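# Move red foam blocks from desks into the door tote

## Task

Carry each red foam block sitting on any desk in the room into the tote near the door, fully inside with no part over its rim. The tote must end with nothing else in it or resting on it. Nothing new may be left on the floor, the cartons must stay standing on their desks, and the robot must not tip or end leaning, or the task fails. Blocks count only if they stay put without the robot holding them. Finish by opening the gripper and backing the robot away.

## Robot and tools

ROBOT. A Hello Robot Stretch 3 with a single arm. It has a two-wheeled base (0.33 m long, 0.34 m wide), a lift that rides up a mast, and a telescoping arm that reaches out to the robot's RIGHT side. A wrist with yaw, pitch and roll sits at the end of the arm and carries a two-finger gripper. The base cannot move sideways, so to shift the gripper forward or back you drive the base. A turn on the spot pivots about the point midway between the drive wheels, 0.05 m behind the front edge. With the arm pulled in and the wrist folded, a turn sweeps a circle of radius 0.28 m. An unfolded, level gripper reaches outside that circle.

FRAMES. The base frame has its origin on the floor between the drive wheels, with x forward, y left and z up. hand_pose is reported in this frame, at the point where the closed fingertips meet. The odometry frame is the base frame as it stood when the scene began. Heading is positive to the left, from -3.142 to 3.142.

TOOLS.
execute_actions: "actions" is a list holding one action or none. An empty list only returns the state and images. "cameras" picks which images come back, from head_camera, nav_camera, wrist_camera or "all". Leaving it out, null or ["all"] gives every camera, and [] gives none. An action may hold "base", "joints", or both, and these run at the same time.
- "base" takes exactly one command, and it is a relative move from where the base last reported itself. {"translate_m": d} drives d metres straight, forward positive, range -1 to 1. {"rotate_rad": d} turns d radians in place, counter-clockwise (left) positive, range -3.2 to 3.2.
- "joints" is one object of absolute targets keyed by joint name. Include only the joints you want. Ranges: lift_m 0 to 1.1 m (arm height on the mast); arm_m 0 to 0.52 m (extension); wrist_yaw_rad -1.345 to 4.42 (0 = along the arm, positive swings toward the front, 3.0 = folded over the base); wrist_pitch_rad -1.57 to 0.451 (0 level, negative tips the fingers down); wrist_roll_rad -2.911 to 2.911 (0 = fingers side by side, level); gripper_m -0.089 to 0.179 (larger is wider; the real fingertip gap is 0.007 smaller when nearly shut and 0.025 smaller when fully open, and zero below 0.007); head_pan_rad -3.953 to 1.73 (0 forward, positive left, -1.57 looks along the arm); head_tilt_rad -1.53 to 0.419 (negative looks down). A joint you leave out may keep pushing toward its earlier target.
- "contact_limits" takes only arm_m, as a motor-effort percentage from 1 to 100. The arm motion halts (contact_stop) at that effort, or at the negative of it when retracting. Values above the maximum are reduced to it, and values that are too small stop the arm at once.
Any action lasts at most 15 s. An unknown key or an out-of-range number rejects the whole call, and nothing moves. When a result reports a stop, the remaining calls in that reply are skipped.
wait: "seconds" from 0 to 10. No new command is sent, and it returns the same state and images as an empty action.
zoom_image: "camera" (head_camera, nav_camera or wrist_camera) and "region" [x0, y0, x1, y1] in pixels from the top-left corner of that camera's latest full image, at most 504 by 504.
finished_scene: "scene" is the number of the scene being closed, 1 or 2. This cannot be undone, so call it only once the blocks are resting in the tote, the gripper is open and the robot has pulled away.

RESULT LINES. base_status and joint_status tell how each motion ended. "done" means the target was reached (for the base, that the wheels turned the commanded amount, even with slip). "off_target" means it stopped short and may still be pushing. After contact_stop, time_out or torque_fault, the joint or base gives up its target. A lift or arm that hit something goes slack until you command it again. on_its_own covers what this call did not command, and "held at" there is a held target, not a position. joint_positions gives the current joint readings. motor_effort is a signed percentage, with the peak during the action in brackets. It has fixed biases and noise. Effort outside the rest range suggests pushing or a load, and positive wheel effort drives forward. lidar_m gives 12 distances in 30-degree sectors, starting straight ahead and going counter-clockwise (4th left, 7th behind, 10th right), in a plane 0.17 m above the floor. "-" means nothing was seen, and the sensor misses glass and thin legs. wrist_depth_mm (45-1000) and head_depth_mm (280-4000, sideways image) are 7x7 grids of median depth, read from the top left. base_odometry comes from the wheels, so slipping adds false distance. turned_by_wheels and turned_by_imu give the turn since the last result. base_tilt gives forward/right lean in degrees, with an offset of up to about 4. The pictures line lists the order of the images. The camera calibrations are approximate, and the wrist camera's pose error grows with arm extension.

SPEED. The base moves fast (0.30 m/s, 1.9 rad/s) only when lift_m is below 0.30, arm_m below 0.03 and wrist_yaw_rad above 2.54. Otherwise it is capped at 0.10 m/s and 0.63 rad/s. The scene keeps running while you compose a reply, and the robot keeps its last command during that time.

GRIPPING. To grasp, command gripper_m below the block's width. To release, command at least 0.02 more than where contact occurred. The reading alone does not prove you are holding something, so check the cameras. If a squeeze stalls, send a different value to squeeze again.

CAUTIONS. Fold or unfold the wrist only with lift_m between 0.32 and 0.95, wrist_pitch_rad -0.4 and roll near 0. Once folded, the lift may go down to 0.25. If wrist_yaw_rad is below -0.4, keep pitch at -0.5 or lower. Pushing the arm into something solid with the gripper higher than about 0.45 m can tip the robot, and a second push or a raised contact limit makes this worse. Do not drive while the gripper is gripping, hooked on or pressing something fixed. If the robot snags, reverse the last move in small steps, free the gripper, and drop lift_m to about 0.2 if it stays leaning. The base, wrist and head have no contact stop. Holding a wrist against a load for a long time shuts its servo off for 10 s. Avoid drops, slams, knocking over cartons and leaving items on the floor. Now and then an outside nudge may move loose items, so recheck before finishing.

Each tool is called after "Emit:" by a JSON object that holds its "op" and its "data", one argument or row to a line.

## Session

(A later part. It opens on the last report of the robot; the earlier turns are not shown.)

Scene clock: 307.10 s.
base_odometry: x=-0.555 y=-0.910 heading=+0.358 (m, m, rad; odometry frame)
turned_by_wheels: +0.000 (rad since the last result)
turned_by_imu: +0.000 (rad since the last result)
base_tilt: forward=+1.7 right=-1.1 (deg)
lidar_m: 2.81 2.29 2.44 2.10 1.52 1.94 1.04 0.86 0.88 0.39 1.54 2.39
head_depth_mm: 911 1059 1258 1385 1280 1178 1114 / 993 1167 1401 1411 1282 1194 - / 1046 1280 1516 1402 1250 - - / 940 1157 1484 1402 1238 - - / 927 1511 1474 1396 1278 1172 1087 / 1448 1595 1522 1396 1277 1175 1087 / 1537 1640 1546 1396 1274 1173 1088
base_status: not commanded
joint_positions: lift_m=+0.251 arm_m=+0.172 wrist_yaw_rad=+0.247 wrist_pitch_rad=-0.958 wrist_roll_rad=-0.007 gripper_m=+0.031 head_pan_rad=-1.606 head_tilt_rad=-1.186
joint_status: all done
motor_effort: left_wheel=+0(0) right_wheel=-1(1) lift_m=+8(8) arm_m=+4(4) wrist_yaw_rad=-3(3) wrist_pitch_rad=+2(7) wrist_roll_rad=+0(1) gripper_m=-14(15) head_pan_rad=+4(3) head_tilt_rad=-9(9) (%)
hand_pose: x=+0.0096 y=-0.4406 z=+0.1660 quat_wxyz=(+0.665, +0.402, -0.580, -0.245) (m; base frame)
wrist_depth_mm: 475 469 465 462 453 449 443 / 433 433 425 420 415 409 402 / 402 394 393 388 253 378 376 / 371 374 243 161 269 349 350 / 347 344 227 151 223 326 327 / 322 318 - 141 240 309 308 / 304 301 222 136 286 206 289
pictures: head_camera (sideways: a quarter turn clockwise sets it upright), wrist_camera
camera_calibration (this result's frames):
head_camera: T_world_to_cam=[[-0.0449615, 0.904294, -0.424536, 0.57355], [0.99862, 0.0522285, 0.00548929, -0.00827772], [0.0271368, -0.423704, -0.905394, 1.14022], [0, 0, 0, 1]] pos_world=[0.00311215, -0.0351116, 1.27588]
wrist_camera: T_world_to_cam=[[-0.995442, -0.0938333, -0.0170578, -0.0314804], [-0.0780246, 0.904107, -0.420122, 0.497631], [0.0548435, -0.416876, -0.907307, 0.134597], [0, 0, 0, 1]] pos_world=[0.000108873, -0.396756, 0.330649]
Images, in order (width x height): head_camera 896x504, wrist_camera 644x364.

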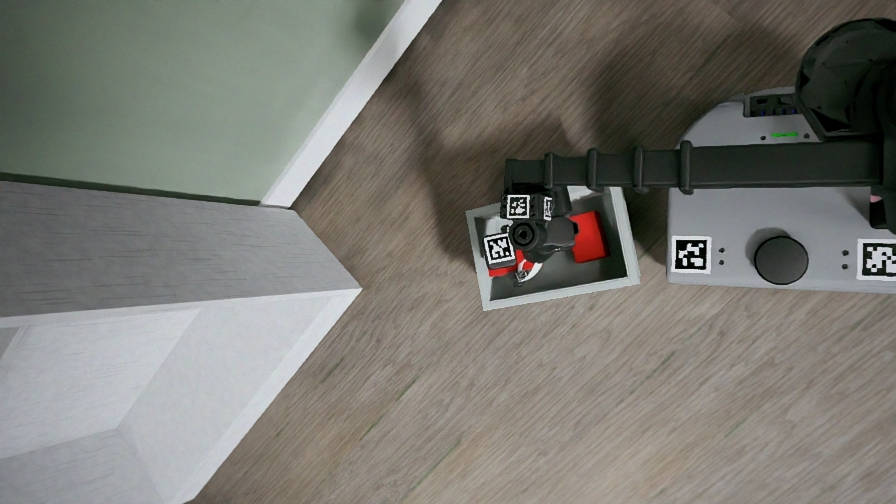

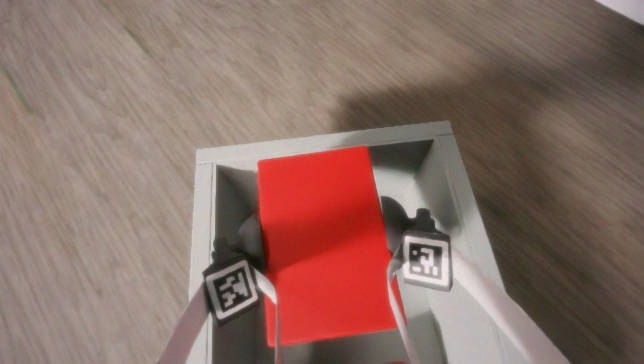

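Emit:
{"op": "execute_actions", "data": {
  "actions": [
    {"base": {"translate_m": -0.012}, "joints": {"lift_m": 0.119}}
  ],
  "cameras": ["wrist_camera"]
}}

Scene clock: 312.97 s.
base_odometry: x=-0.566 y=-0.914 heading=+0.358 (m, m, rad; odometry frame)
turned_by_wheels: +0.000 (rad since the last result)
turned_by_imu: -0.001 (rad since the last result)
base_tilt: forward=+1.8 right=-1.0 (deg)
lidar_m: 2.81 2.31 2.45 2.09 1.51 1.93 1.02 0.85 0.88 0.87 1.52 2.40
head_depth_mm: 900 1047 1243 1391 1281 1180 1089 / 980 1154 1396 1407 1281 1194 - / 1057 1276 1506 1402 1268 - - / 952 1171 1483 1398 1252 - - / 907 1512 1482 1402 1273 1171 1092 / 1433 1595 1531 1396 1277 1177 1090 / 1544 1635 1545 1396 1276 1177 1089
base_status: done
joint_positions: lift_m=+0.120 arm_m=+0.172 wrist_yaw_rad=+0.247 wrist_pitch_rad=-0.959 wrist_roll_rad=-0.007 gripper_m=+0.031 head_pan_rad=-1.606 head_tilt_rad=-1.186
joint_status: all done
motor_effort: left_wheel=+0(3) right_wheel=-1(5) lift_m=+8(8) arm_m=+3(4) wrist_yaw_rad=-3(3) wrist_pitch_rad=+3(3) wrist_roll_rad=+0(0) gripper_m=-14(14) head_pan_rad=+4(4) head_tilt_rad=-9(9) (%)
hand_pose: x=+0.0096 y=-0.4404 z=+0.0348 quat_wxyz=(+0.665, +0.402, -0.580, -0.245) (m; base frame)
wrist_depth_mm: 122 132 137 141 148 126 261 / 117 151 165 172 178 130 102 / 115 158 207 212 216 134 95 / 112 153 215 162 210 138 93 / 109 148 204 151 195 143 95 / 107 142 - 141 181 137 97 / 104 132 177 136 174 168 100
pictures: wrist_camera
camera_calibration (this result's frames):
wrist_camera: T_world_to_cam=[[-0.995447, -0.0938136, -0.0168821, -0.0337542], [-0.0781422, 0.904576, -0.419089, 0.442474], [0.0545874, -0.415861, -0.907788, 0.0161797], [0, 0, 0, 1]] pos_world=[0.0000922322, -0.39669, 0.199554]
Images, in order (width x height): wrist_camera 644x364.

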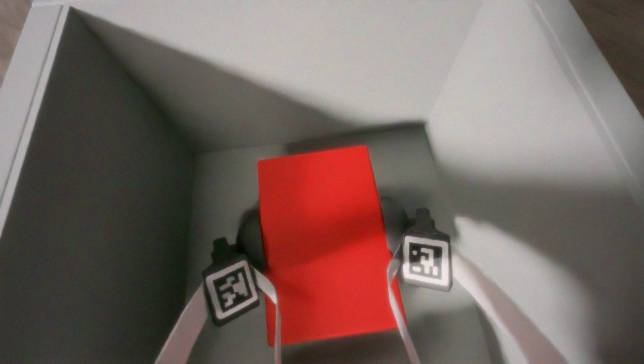

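Emit:
{"op": "execute_actions", "data": {
  "actions": [
    {"joints": {"gripper_m": 0.09}}
  ],
  "cameras": ["wrist_camera"]
}}

Scene clock: 314.57 s.
base_odometry: x=-0.566 y=-0.914 heading=+0.358 (m, m, rad; odometry frame)
turned_by_wheels: +0.000 (rad since the last result)
turned_by_imu: +0.000 (rad since the last result)
base_tilt: forward=+1.7 right=-1.1 (deg)
lidar_m: 2.82 2.30 2.44 2.10 1.51 1.93 1.03 0.85 0.88 0.87 1.52 2.40
head_depth_mm: 899 1042 1241 1380 1284 1175 1093 / 979 1155 1399 1401 1280 1191 - / 1056 1280 1499 1410 1272 - - / 955 1173 1481 1402 1238 - - / 907 1508 1485 1402 1282 1174 1088 / 1434 1599 1527 1401 1278 1172 1090 / 1543 1631 1536 1404 1278 1172 1093
base_status: not commanded
joint_positions: lift_m=+0.120 arm_m=+0.172 wrist_yaw_rad=+0.247 wrist_pitch_rad=-0.959 wrist_roll_rad=-0.007 gripper_m=+0.090 head_pan_rad=-1.606 head_tilt_rad=-1.186
joint_status: all done
motor_effort: left_wheel=+0(0) right_wheel=-1(1) lift_m=+8(8) arm_m=+4(4) wrist_yaw_rad=-3(3) wrist_pitch_rad=+3(3) wrist_roll_rad=+0(0) gripper_m=+0(78) head_pan_rad=+4(4) head_tilt_rad=-9(9) (%)
hand_pose: x=+0.0096 y=-0.4404 z=+0.0348 quat_wxyz=(+0.665, +0.402, -0.580, -0.245) (m; base frame)
wrist_depth_mm: 121 132 137 142 148 126 261 / 118 151 165 171 177 130 102 / 115 158 206 217 217 134 94 / 112 153 216 167 211 139 93 / 109 148 204 155 197 141 96 / 106 142 185 145 181 141 97 / 104 130 177 172 174 164 95
pictures: wrist_camera
camera_calibration (this result's frames):
wrist_camera: T_world_to_cam=[[-0.995447, -0.093812, -0.0168822, -0.0337537], [-0.0781407, 0.904576, -0.419089, 0.442474], [0.0545868, -0.415861, -0.907788, 0.0161795], [0, 0, 0, 1]] pos_world=[0.0000921062, -0.39669, 0.199554]
Images, in order (width x height): wrist_camera 644x364.

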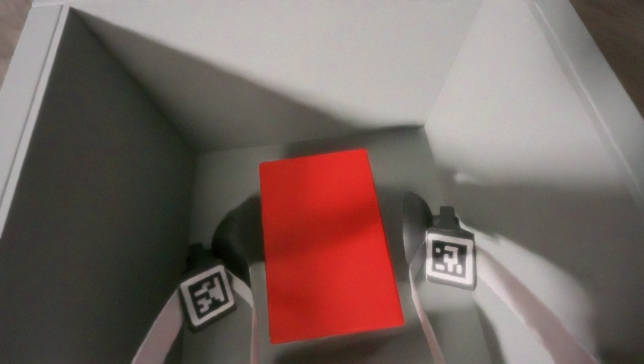

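Emit:
{"op": "execute_actions", "data": {
  "actions": [
    {"joints": {"lift_m": 0.24, "head_pan_rad": -0.2, "head_tilt_rad": -0.6}}
  ],
  "cameras": ["wrist_camera"]
}}

Emit:
{"op": "execute_actions", "data": {
  "actions": [
    {"base": {"rotate_rad": -0.752}, "joints": {"lift_m": 0.285, "arm_m": 0.0, "wrist_yaw_rad": 2.7, "wrist_pitch_rad": -0.4, "gripper_m": 0.03, "head_pan_rad": 1.72, "head_tilt_rad": -0.3}}
  ],
  "cameras": ["nav_camera"]
}}

Scene clock: 332.23 s.
base_odometry: x=-0.566 y=-0.914 heading=+0.358 (m, m, rad; odometry frame)
turned_by_wheels: +0.000 (rad since the last result)
turned_by_imu: -0.001 (rad since the last result)
base_tilt: forward=+1.7 right=-1.1 (deg)
lidar_m: 2.82 2.30 2.44 2.10 1.51 1.93 1.03 0.85 0.88 0.90 1.52 2.39
head_depth_mm: 2351 2491 2737 2556 1916 1525 1274 / 2486 2568 2916 2529 1894 1514 1267 / 2641 2338 3072 2495 1882 1504 1261 / 2783 2931 3159 2488 1863 1505 1257 / 2952 3225 3443 2456 1850 1486 1247 / 3187 3486 3579 2418 1838 1480 1236 / 3106 3294 3394 2395 1831 1467 1230
base_status: not commanded
joint_positions: lift_m=+0.239 arm_m=+0.172 wrist_yaw_rad=+0.247 wrist_pitch_rad=-0.959 wrist_roll_rad=-0.007 gripper_m=+0.090 head_pan_rad=-0.207 head_tilt_rad=-0.607
joint_status: all done
motor_effort: left_wheel=+0(0) right_wheel=-1(0) lift_m=+31(31) arm_m=+4(2) wrist_yaw_rad=-3(3) wrist_pitch_rad=+3(3) wrist_roll_rad=+0(0) gripper_m=-1(0) head_pan_rad=+4(49) head_tilt_rad=+4(45) (%)
hand_pose: x=+0.0096 y=-0.4404 z=+0.1544 quat_wxyz=(+0.665, +0.402, -0.580, -0.245) (m; base frame)
wrist_depth_mm: 458 452 446 439 436 432 424 / 415 417 404 404 402 394 392 / 390 382 380 245 241 365 363 / 358 355 262 299 269 339 336 / 335 328 315 282 318 319 312 / 311 307 306 260 293 295 296 / 294 290 260 282 276 188 280
pictures: wrist_camera
camera_calibration (this result's frames):
wrist_camera: T_world_to_cam=[[-0.995447, -0.0938125, -0.0168822, -0.031735], [-0.0781412, 0.904576, -0.419089, 0.492594], [0.054587, -0.415861, -0.907788, 0.12474], [0, 0, 0, 1]] pos_world=[0.0000921493, -0.396691, 0.319142]
Images, in order (width x height): wrist_camera 644x364.

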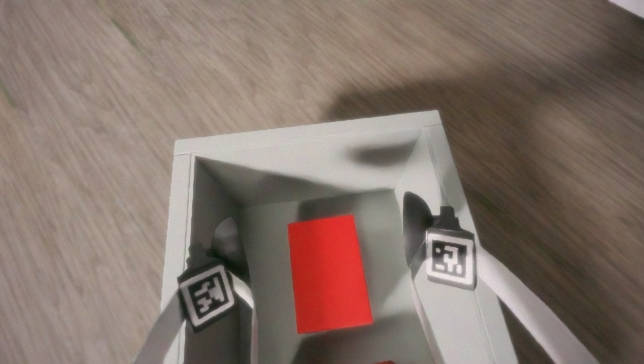

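Scene clock: 334.73 s.
base_odometry: x=-0.566 y=-0.914 heading=-0.394 (m, m, rad; odometry frame)
turned_by_wheels: -0.752 (rad since the last result)
turned_by_imu: -0.768 (rad since the last result)
base_tilt: forward=+1.7 right=-1.1 (deg)
lidar_m: 2.39 2.81 2.65 2.30 2.84 2.02 1.51 1.26 0.90 0.85 0.90 0.87
head_depth_mm: 2439 2552 2617 2786 2836 2116 1610 / 2463 2567 2671 2800 2901 2098 1603 / 2491 2606 2723 2858 2939 2060 1581 / 2538 2648 2764 2887 2770 2035 1566 / 2578 2686 2823 2967 2910 2032 1559 / 2610 2714 2841 3001 2816 2005 1546 / - - - - - - -
base_status: done
joint_positions: lift_m=+0.284 arm_m=+0.001 wrist_yaw_rad=+2.698 wrist_pitch_rad=-0.418 wrist_roll_rad=-0.007 gripper_m=+0.030 head_pan_rad=+1.713 head_tilt_rad=-0.310
joint_status: all done
motor_effort: left_wheel=+0(4) right_wheel=-1(5) lift_m=+31(36) arm_m=-4(5) wrist_yaw_rad=+3(4) wrist_pitch_rad=+6(6) wrist_roll_rad=+0(0) gripper_m=-2(81) head_pan_rad=+4(47) head_tilt_rad=+6(35) (%)
hand_pose: x=+0.0750 y=+0.0571 z=+0.2970 quat_wxyz=(+0.296, +0.704, -0.008, +0.645) (m; base frame)
wrist_depth_mm: - - - - - - - / - - - - - - - / - - - 914 869 828 761 / 850 792 756 711 675 663 626 / - 636 614 577 566 536 517 / - 538 526 489 456 465 448 / - - - 422 414 400 393
pictures: nav_camera (sideways: a quarter turn counterclockwise sets it upright)
camera_calibration (this result's frames):
nav_camera: T_world_to_cam=[[-0.0966092, 0.293346, 0.951112, -1.19864], [0.978124, 0.204854, 0.0361711, -0.00108873], [-0.184228, 0.9338, -0.30672, 0.355151], [0, 0, 0, 1]] pos_world=[-0.0493062, 0.0202, 1.24902]
Images, in order (width x height): nav_camera 672x504.

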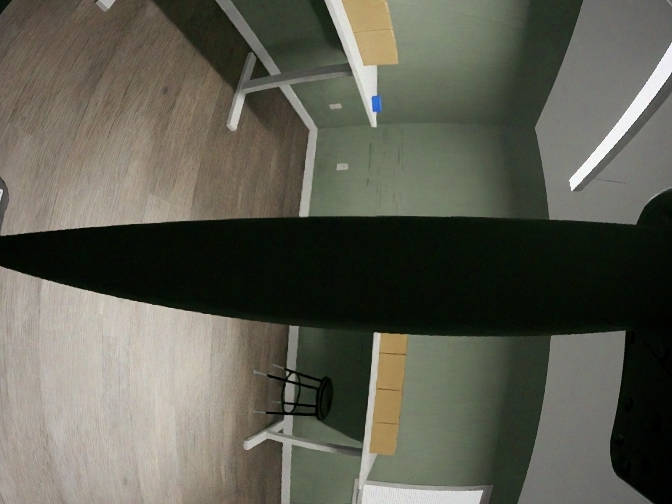

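Emit:
{"op": "execute_actions", "data": {
  "actions": [
    {"base": {"translate_m": -1.0}}
  ],
  "cameras": ["head_camera", "nav_camera"]
}}

Scene clock: 340.87 s.
base_odometry: x=-1.490 y=-0.531 heading=-0.394 (m, m, rad; odometry frame)
turned_by_wheels: +0.000 (rad since the last result)
turned_by_imu: +0.003 (rad since the last result)
base_tilt: forward=+1.7 right=-1.1 (deg)
lidar_m: 2.52 3.69 2.56 2.85 1.35 0.53 0.93 0.95 0.95 0.88 0.91 1.22
head_depth_mm: 2437 2501 2596 2729 2848 2131 1613 / 2446 2551 2663 2784 2841 2077 1603 / 2470 2591 2713 2826 2879 2084 1584 / 2529 2616 2745 1480 2762 2056 1578 / 2554 2670 2765 1105 814 1867 1564 / 2277 2418 2510 855 751 557 1406 / - - - - - - -
base_status: done
joint_positions: lift_m=+0.284 arm_m=+0.001 wrist_yaw_rad=+2.699 wrist_pitch_rad=-0.418 wrist_roll_rad=-0.007 gripper_m=+0.030 head_pan_rad=+1.713 head_tilt_rad=-0.310
joint_status: not commanded
motor_effort: left_wheel=+1(5) right_wheel=-1(7) lift_m=+31(31) arm_m=-4(3) wrist_yaw_rad=+2(2) wrist_pitch_rad=+6(6) wrist_roll_rad=+0(0) gripper_m=+0(1) head_pan_rad=+4(4) head_tilt_rad=+6(6) (%)
hand_pose: x=+0.0750 y=+0.0572 z=+0.2971 quat_wxyz=(+0.295, +0.704, -0.008, +0.645) (m; base frame)
wrist_depth_mm: - - - - - - - / - - - - - - - / - - - 894 877 828 765 / 843 793 742 718 685 658 624 / - 630 617 583 565 539 524 / - 539 520 490 462 463 446 / - - - 422 416 401 395
pictures: head_camera (sideways: a quarter turn clockwise sets it upright), nav_camera (sideways: a quarter turn counterclockwise sets it upright)
camera_calibration (this result's frames):
head_camera: T_world_to_cam=[[0.111902, -0.238065, -0.964781, 1.27678], [-0.977529, -0.200915, -0.0638037, 0.0940242], [-0.17865, 0.950241, -0.255198, 0.295693], [0, 0, 0, 1]] pos_world=[0.00186284, 0.0418664, 1.31327]
nav_camera: T_world_to_cam=[[-0.0966453, 0.293334, 0.951112, -1.19864], [0.978099, 0.204974, 0.0361711, -0.00108857], [-0.184343, 0.933778, -0.30672, 0.355152], [0, 0, 0, 1]] pos_world=[-0.0493087, 0.0201932, 1.24902]
Images, in order (width x height): head_camera 896x504, nav_camera 672x504.

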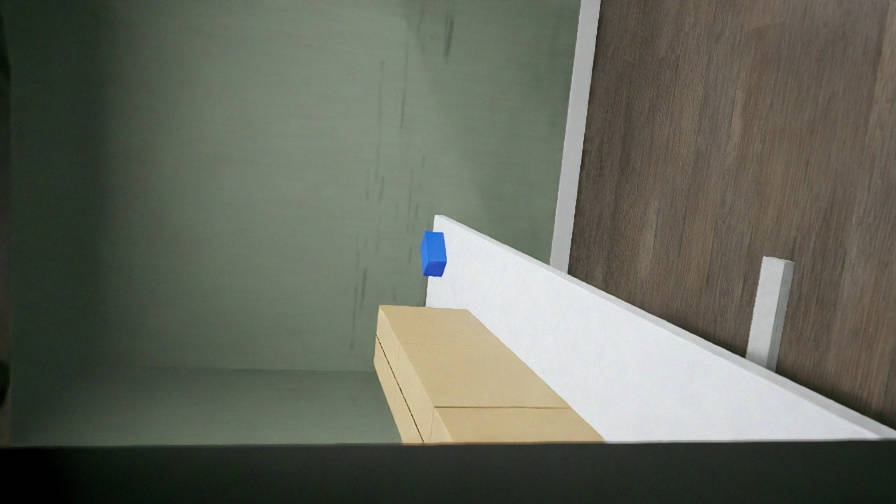

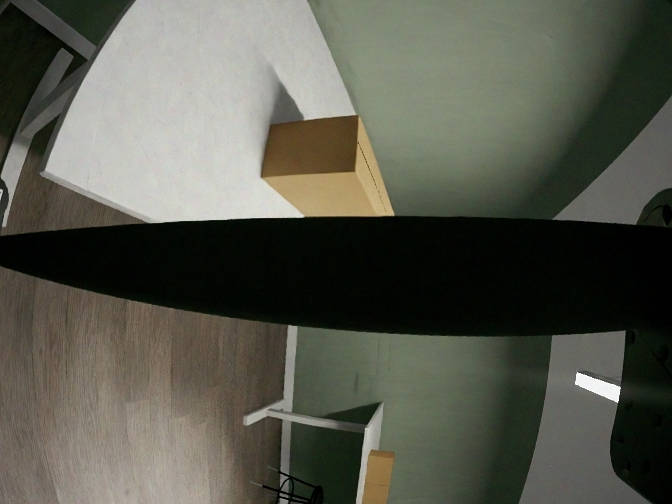

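Emit:
{"op": "execute_actions", "data": {
  "actions": [
    {"base": {"translate_m": 0.1}, "joints": {"head_pan_rad": 1.21}}
  ],
  "cameras": []
}}

Emit:
{"op": "execute_actions", "data": {
  "actions": [
    {"base": {"rotate_rad": 0.47}}
  ],
  "cameras": ["nav_camera"]
}}

Scene clock: 356.67 s.
base_odometry: x=-1.398 y=-0.569 heading=-0.394 (m, m, rad; odometry frame)
turned_by_wheels: +0.000 (rad since the last result)
turned_by_imu: -0.001 (rad since the last result)
base_tilt: forward=+1.7 right=-1.1 (deg)
lidar_m: 2.43 3.61 2.53 2.85 1.50 0.62 1.03 1.06 0.94 0.87 0.91 1.25
head_depth_mm: 2923 3176 3196 3455 3044 2130 1620 / 2816 2977 3098 3309 3013 2098 1599 / 2706 2857 2990 3209 2999 2075 1592 / 2619 2766 2845 3069 2933 2042 1573 / 2552 2647 2782 2885 2700 2028 1567 / 2467 2576 2658 2835 2836 2014 1551 / 2387 2458 2593 2725 2784 1980 1528
base_status: done
joint_positions: lift_m=+0.284 arm_m=+0.001 wrist_yaw_rad=+2.699 wrist_pitch_rad=-0.417 wrist_roll_rad=-0.007 gripper_m=+0.030 head_pan_rad=+1.217 head_tilt_rad=-0.310
joint_status: all done
motor_effort: left_wheel=+1(7) right_wheel=-2(5) lift_m=+30(30) arm_m=-4(4) wrist_yaw_rad=+1(1) wrist_pitch_rad=+6(6) wrist_roll_rad=+0(0) gripper_m=+0(1) head_pan_rad=-4(38) head_tilt_rad=+6(6) (%)
hand_pose: x=+0.0749 y=+0.0572 z=+0.2971 quat_wxyz=(+0.295, +0.704, -0.008, +0.645) (m; base frame)
wrist_depth_mm: - - - - - - - / - - - - - - - / - - - 949 888 835 784 / 857 787 752 717 674 639 628 / - 642 614 584 572 541 517 / - 528 517 487 461 467 449 / - - - 426 417 402 395
pictures: none
No camera images: the call's "cameras" was empty. Leave "cameras" out to get every camera's image.

Scene clock: 358.07 s.
base_odometry: x=-1.398 y=-0.569 heading=+0.076 (m, m, rad; odometry frame)
turned_by_wheels: +0.470 (rad since the last result)
turned_by_imu: +0.478 (rad since the last result)
base_tilt: forward=+1.7 right=-1.1 (deg)
lidar_m: 3.59 2.63 2.53 1.58 0.63 1.03 1.04 0.96 0.87 0.90 1.16 2.42
head_depth_mm: 2417 2514 2637 2743 2824 2132 1626 / 2443 2545 2674 2817 2876 2092 1617 / 2454 2577 2733 2808 2928 2072 1595 / 2506 2621 2737 2864 2897 2056 1576 / 2530 2647 2764 1487 2748 2022 1553 / 2526 2656 2782 1105 902 1938 1542 / 2065 2143 2230 871 783 633 1531
base_status: done
joint_positions: lift_m=+0.284 arm_m=+0.001 wrist_yaw_rad=+2.699 wrist_pitch_rad=-0.417 wrist_roll_rad=-0.007 gripper_m=+0.030 head_pan_rad=+1.217 head_tilt_rad=-0.309
joint_status: not commanded
motor_effort: left_wheel=-1(8) right_wheel=+2(8) lift_m=+31(30) arm_m=-4(4) wrist_yaw_rad=+1(1) wrist_pitch_rad=+6(6) wrist_roll_rad=+0(0) gripper_m=+1(0) head_pan_rad=-4(4) head_tilt_rad=+7(6) (%)
hand_pose: x=+0.0749 y=+0.0573 z=+0.2971 quat_wxyz=(+0.295, +0.704, -0.008, +0.645) (m; base frame)
wrist_depth_mm: - - - - - - - / - - - - - - - / - - - 946 883 824 764 / 835 794 742 711 692 651 621 / - 628 622 583 564 541 525 / - 528 522 490 460 457 449 / - - - 432 416 400 394
pictures: nav_camera (sideways: a quarter turn counterclockwise sets it upright)
camera_calibration (this result's frames):
nav_camera: T_world_to_cam=[[0.0545636, 0.303756, 0.951186, -1.19966], [0.957739, -0.285354, 0.0361867, -0.000984723], [0.282417, 0.909013, -0.306489, 0.352004], [0, 0, 0, 1]] pos_world=[-0.0330109, 0.0441468, 1.24902]
Images, in order (width x height): nav_camera 672x504.

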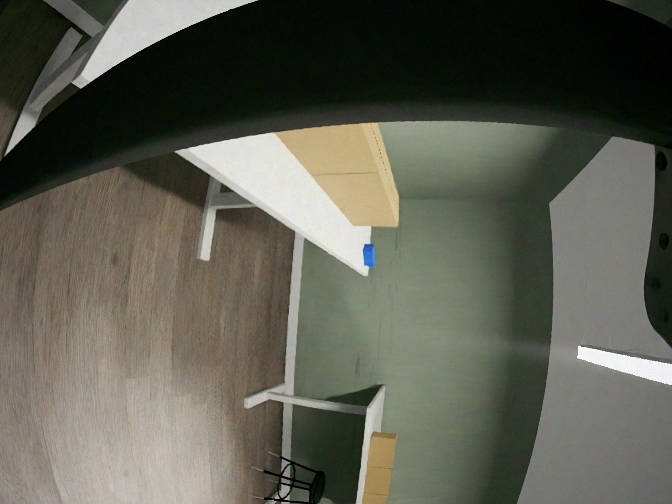

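Emit:
{"op": "execute_actions", "data": {
  "actions": [
    {"base": {"translate_m": -0.51}}
  ],
  "cameras": ["head_camera", "nav_camera"]
}}

Scene clock: 362.73 s.
base_odometry: x=-1.906 y=-0.608 heading=+0.076 (m, m, rad; odometry frame)
turned_by_wheels: +0.000 (rad since the last result)
turned_by_imu: +0.001 (rad since the last result)
base_tilt: forward=+1.7 right=-1.1 (deg)
lidar_m: 4.10 2.90 1.70 0.48 0.60 0.56 0.58 0.73 0.68 0.70 0.87 2.06
head_depth_mm: 2608 2720 2819 2954 924 593 450 / 2650 2759 2844 1277 758 585 446 / 2684 2782 2926 767 728 578 443 / 2715 2811 2934 1473 775 572 438 / 2067 2227 2397 1432 811 565 435 / 1477 1543 1628 1389 796 560 430 / 1140 1189 1232 1216 785 553 427
base_status: done
joint_positions: lift_m=+0.284 arm_m=+0.001 wrist_yaw_rad=+2.699 wrist_pitch_rad=-0.417 wrist_roll_rad=-0.007 gripper_m=+0.030 head_pan_rad=+1.217 head_tilt_rad=-0.309
joint_status: not commanded
motor_effort: left_wheel=-1(8) right_wheel=+2(5) lift_m=+30(30) arm_m=-4(3) wrist_yaw_rad=+2(1) wrist_pitch_rad=+6(5) wrist_roll_rad=+0(0) gripper_m=+1(0) head_pan_rad=-3(3) head_tilt_rad=+7(6) (%)
hand_pose: x=+0.0749 y=+0.0573 z=+0.2971 quat_wxyz=(+0.295, +0.704, -0.008, +0.645) (m; base frame)
wrist_depth_mm: 784 442 - - - - - / 763 929 - - - - - / 752 926 857 945 872 827 784 / 727 791 618 661 656 648 619 / - 613 605 583 575 542 530 / - 537 515 492 461 465 445 / - - - 424 414 399 396
pictures: head_camera (sideways: a quarter turn clockwise sets it upright), nav_camera (sideways: a quarter turn counterclockwise sets it upright)
camera_calibration (this result's frames):
head_camera: T_world_to_cam=[[-0.0148463, -0.262409, -0.964843, 1.27763], [-0.955291, 0.288699, -0.0638184, 0.0939076], [0.295296, 0.920757, -0.254963, 0.292497], [0, 0, 0, 1]] pos_world=[0.0223041, 0.0388322, 1.31328]
nav_camera: T_world_to_cam=[[0.0545766, 0.303753, 0.951186, -1.19966], [0.957727, -0.285395, 0.0361867, -0.000984651], [0.282456, 0.909001, -0.306489, 0.352004], [0, 0, 0, 1]] pos_world=[-0.033009, 0.0441485, 1.24902]
Images, in order (width x height): head_camera 896x504, nav_camera 672x504.

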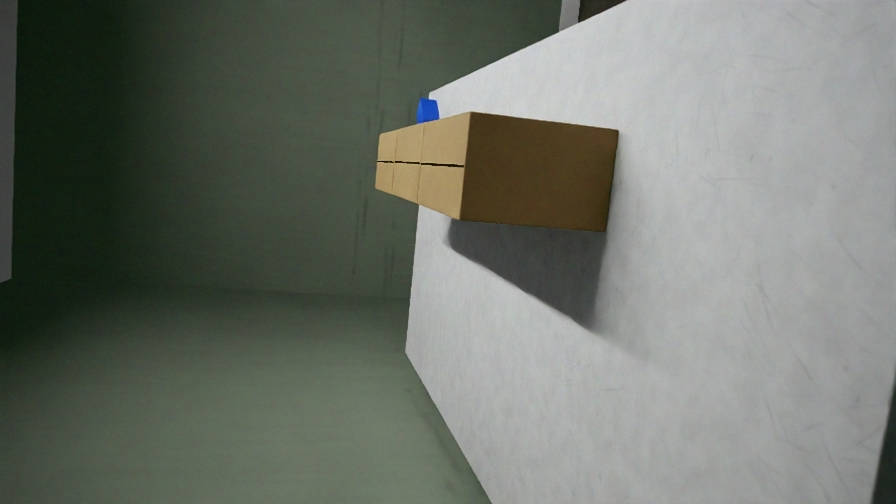

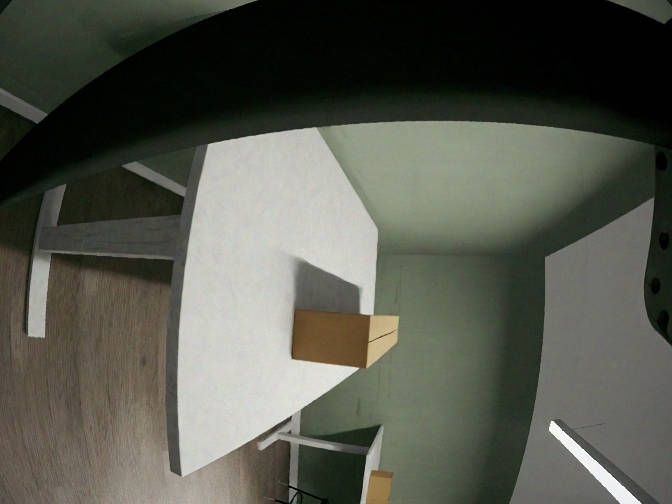

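Emit:
{"op": "execute_actions", "data": {
  "actions": [
    {"joints": {"head_pan_rad": 1.72, "head_tilt_rad": -0.45}}
  ],
  "cameras": ["head_camera", "nav_camera"]
}}

Scene clock: 368.03 s.
base_odometry: x=-1.906 y=-0.608 heading=+0.076 (m, m, rad; odometry frame)
turned_by_wheels: +0.000 (rad since the last result)
turned_by_imu: -0.001 (rad since the last result)
base_tilt: forward=+1.7 right=-1.1 (deg)
lidar_m: 4.11 2.90 1.71 0.48 0.60 0.56 0.57 0.72 0.68 0.69 0.87 2.07
head_depth_mm: 1317 1501 1650 1000 657 491 403 / 1075 1210 1362 981 652 487 580 / 911 999 1104 966 643 482 655 / 792 859 935 950 635 513 1344 / 702 751 812 848 628 1013 1184 / 626 669 715 764 622 911 1002 / 582 - - - - - -
base_status: not commanded
joint_positions: lift_m=+0.284 arm_m=+0.001 wrist_yaw_rad=+2.699 wrist_pitch_rad=-0.417 wrist_roll_rad=-0.007 gripper_m=+0.030 head_pan_rad=+1.713 head_tilt_rad=-0.444
joint_status: all done
motor_effort: left_wheel=-1(1) right_wheel=+1(2) lift_m=+30(30) arm_m=-4(3) wrist_yaw_rad=+1(1) wrist_pitch_rad=+6(6) wrist_roll_rad=+0(0) gripper_m=+0(0) head_pan_rad=+5(41) head_tilt_rad=-3(21) (%)
hand_pose: x=+0.0749 y=+0.0573 z=+0.2971 quat_wxyz=(+0.295, +0.704, -0.008, +0.645) (m; base frame)
wrist_depth_mm: 781 444 - - - - - / 765 923 - - - - - / 748 943 857 921 876 815 784 / 731 787 615 670 656 645 626 / - 619 607 579 563 540 528 / - 532 513 487 463 461 446 / - - - 426 410 403 394
pictures: head_camera (sideways: a quarter turn clockwise sets it upright), nav_camera (sideways: a quarter turn counterclockwise sets it upright)
camera_calibration (this result's frames):
head_camera: T_world_to_cam=[[0.12983, -0.363941, -0.922329, 1.22124], [-0.976445, -0.208601, -0.0551355, 0.0827221], [-0.172333, 0.907763, -0.382451, 0.461268], [0, 0, 0, 1]] pos_world=[0.00171281, 0.0429909, 1.30735]
nav_camera: T_world_to_cam=[[-0.114232, 0.416921, 0.901736, -1.13409], [0.977546, 0.208955, 0.0272245, 0.0105678], [-0.177072, 0.884598, -0.431429, 0.517401], [0, 0, 0, 1]] pos_world=[-0.0482629, 0.0129263, 1.24558]
Images, in order (width x height): head_camera 896x504, nav_camera 672x504.

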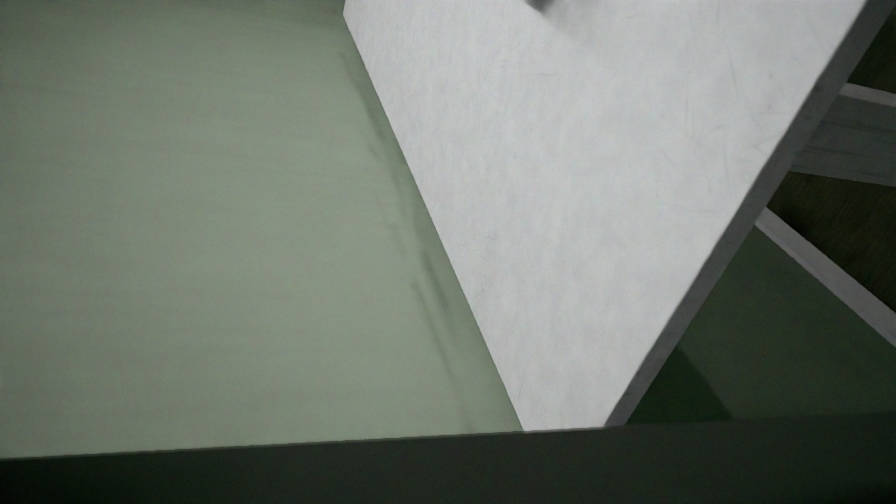

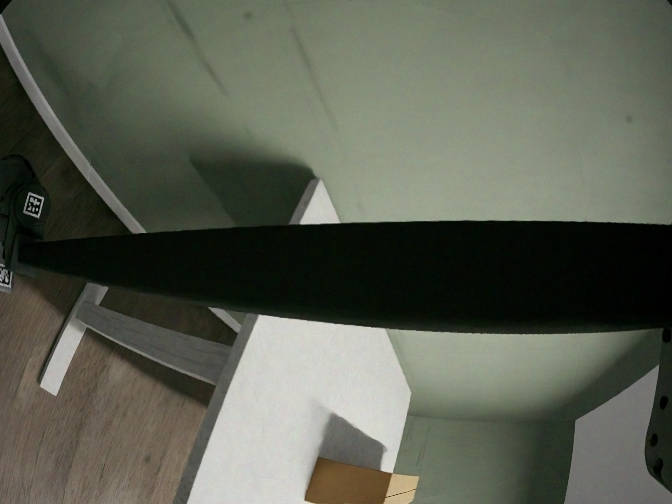

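Emit:
{"op": "finished_scene", "data": {
  "scene": 2
}}

The scene is finished: the task was done.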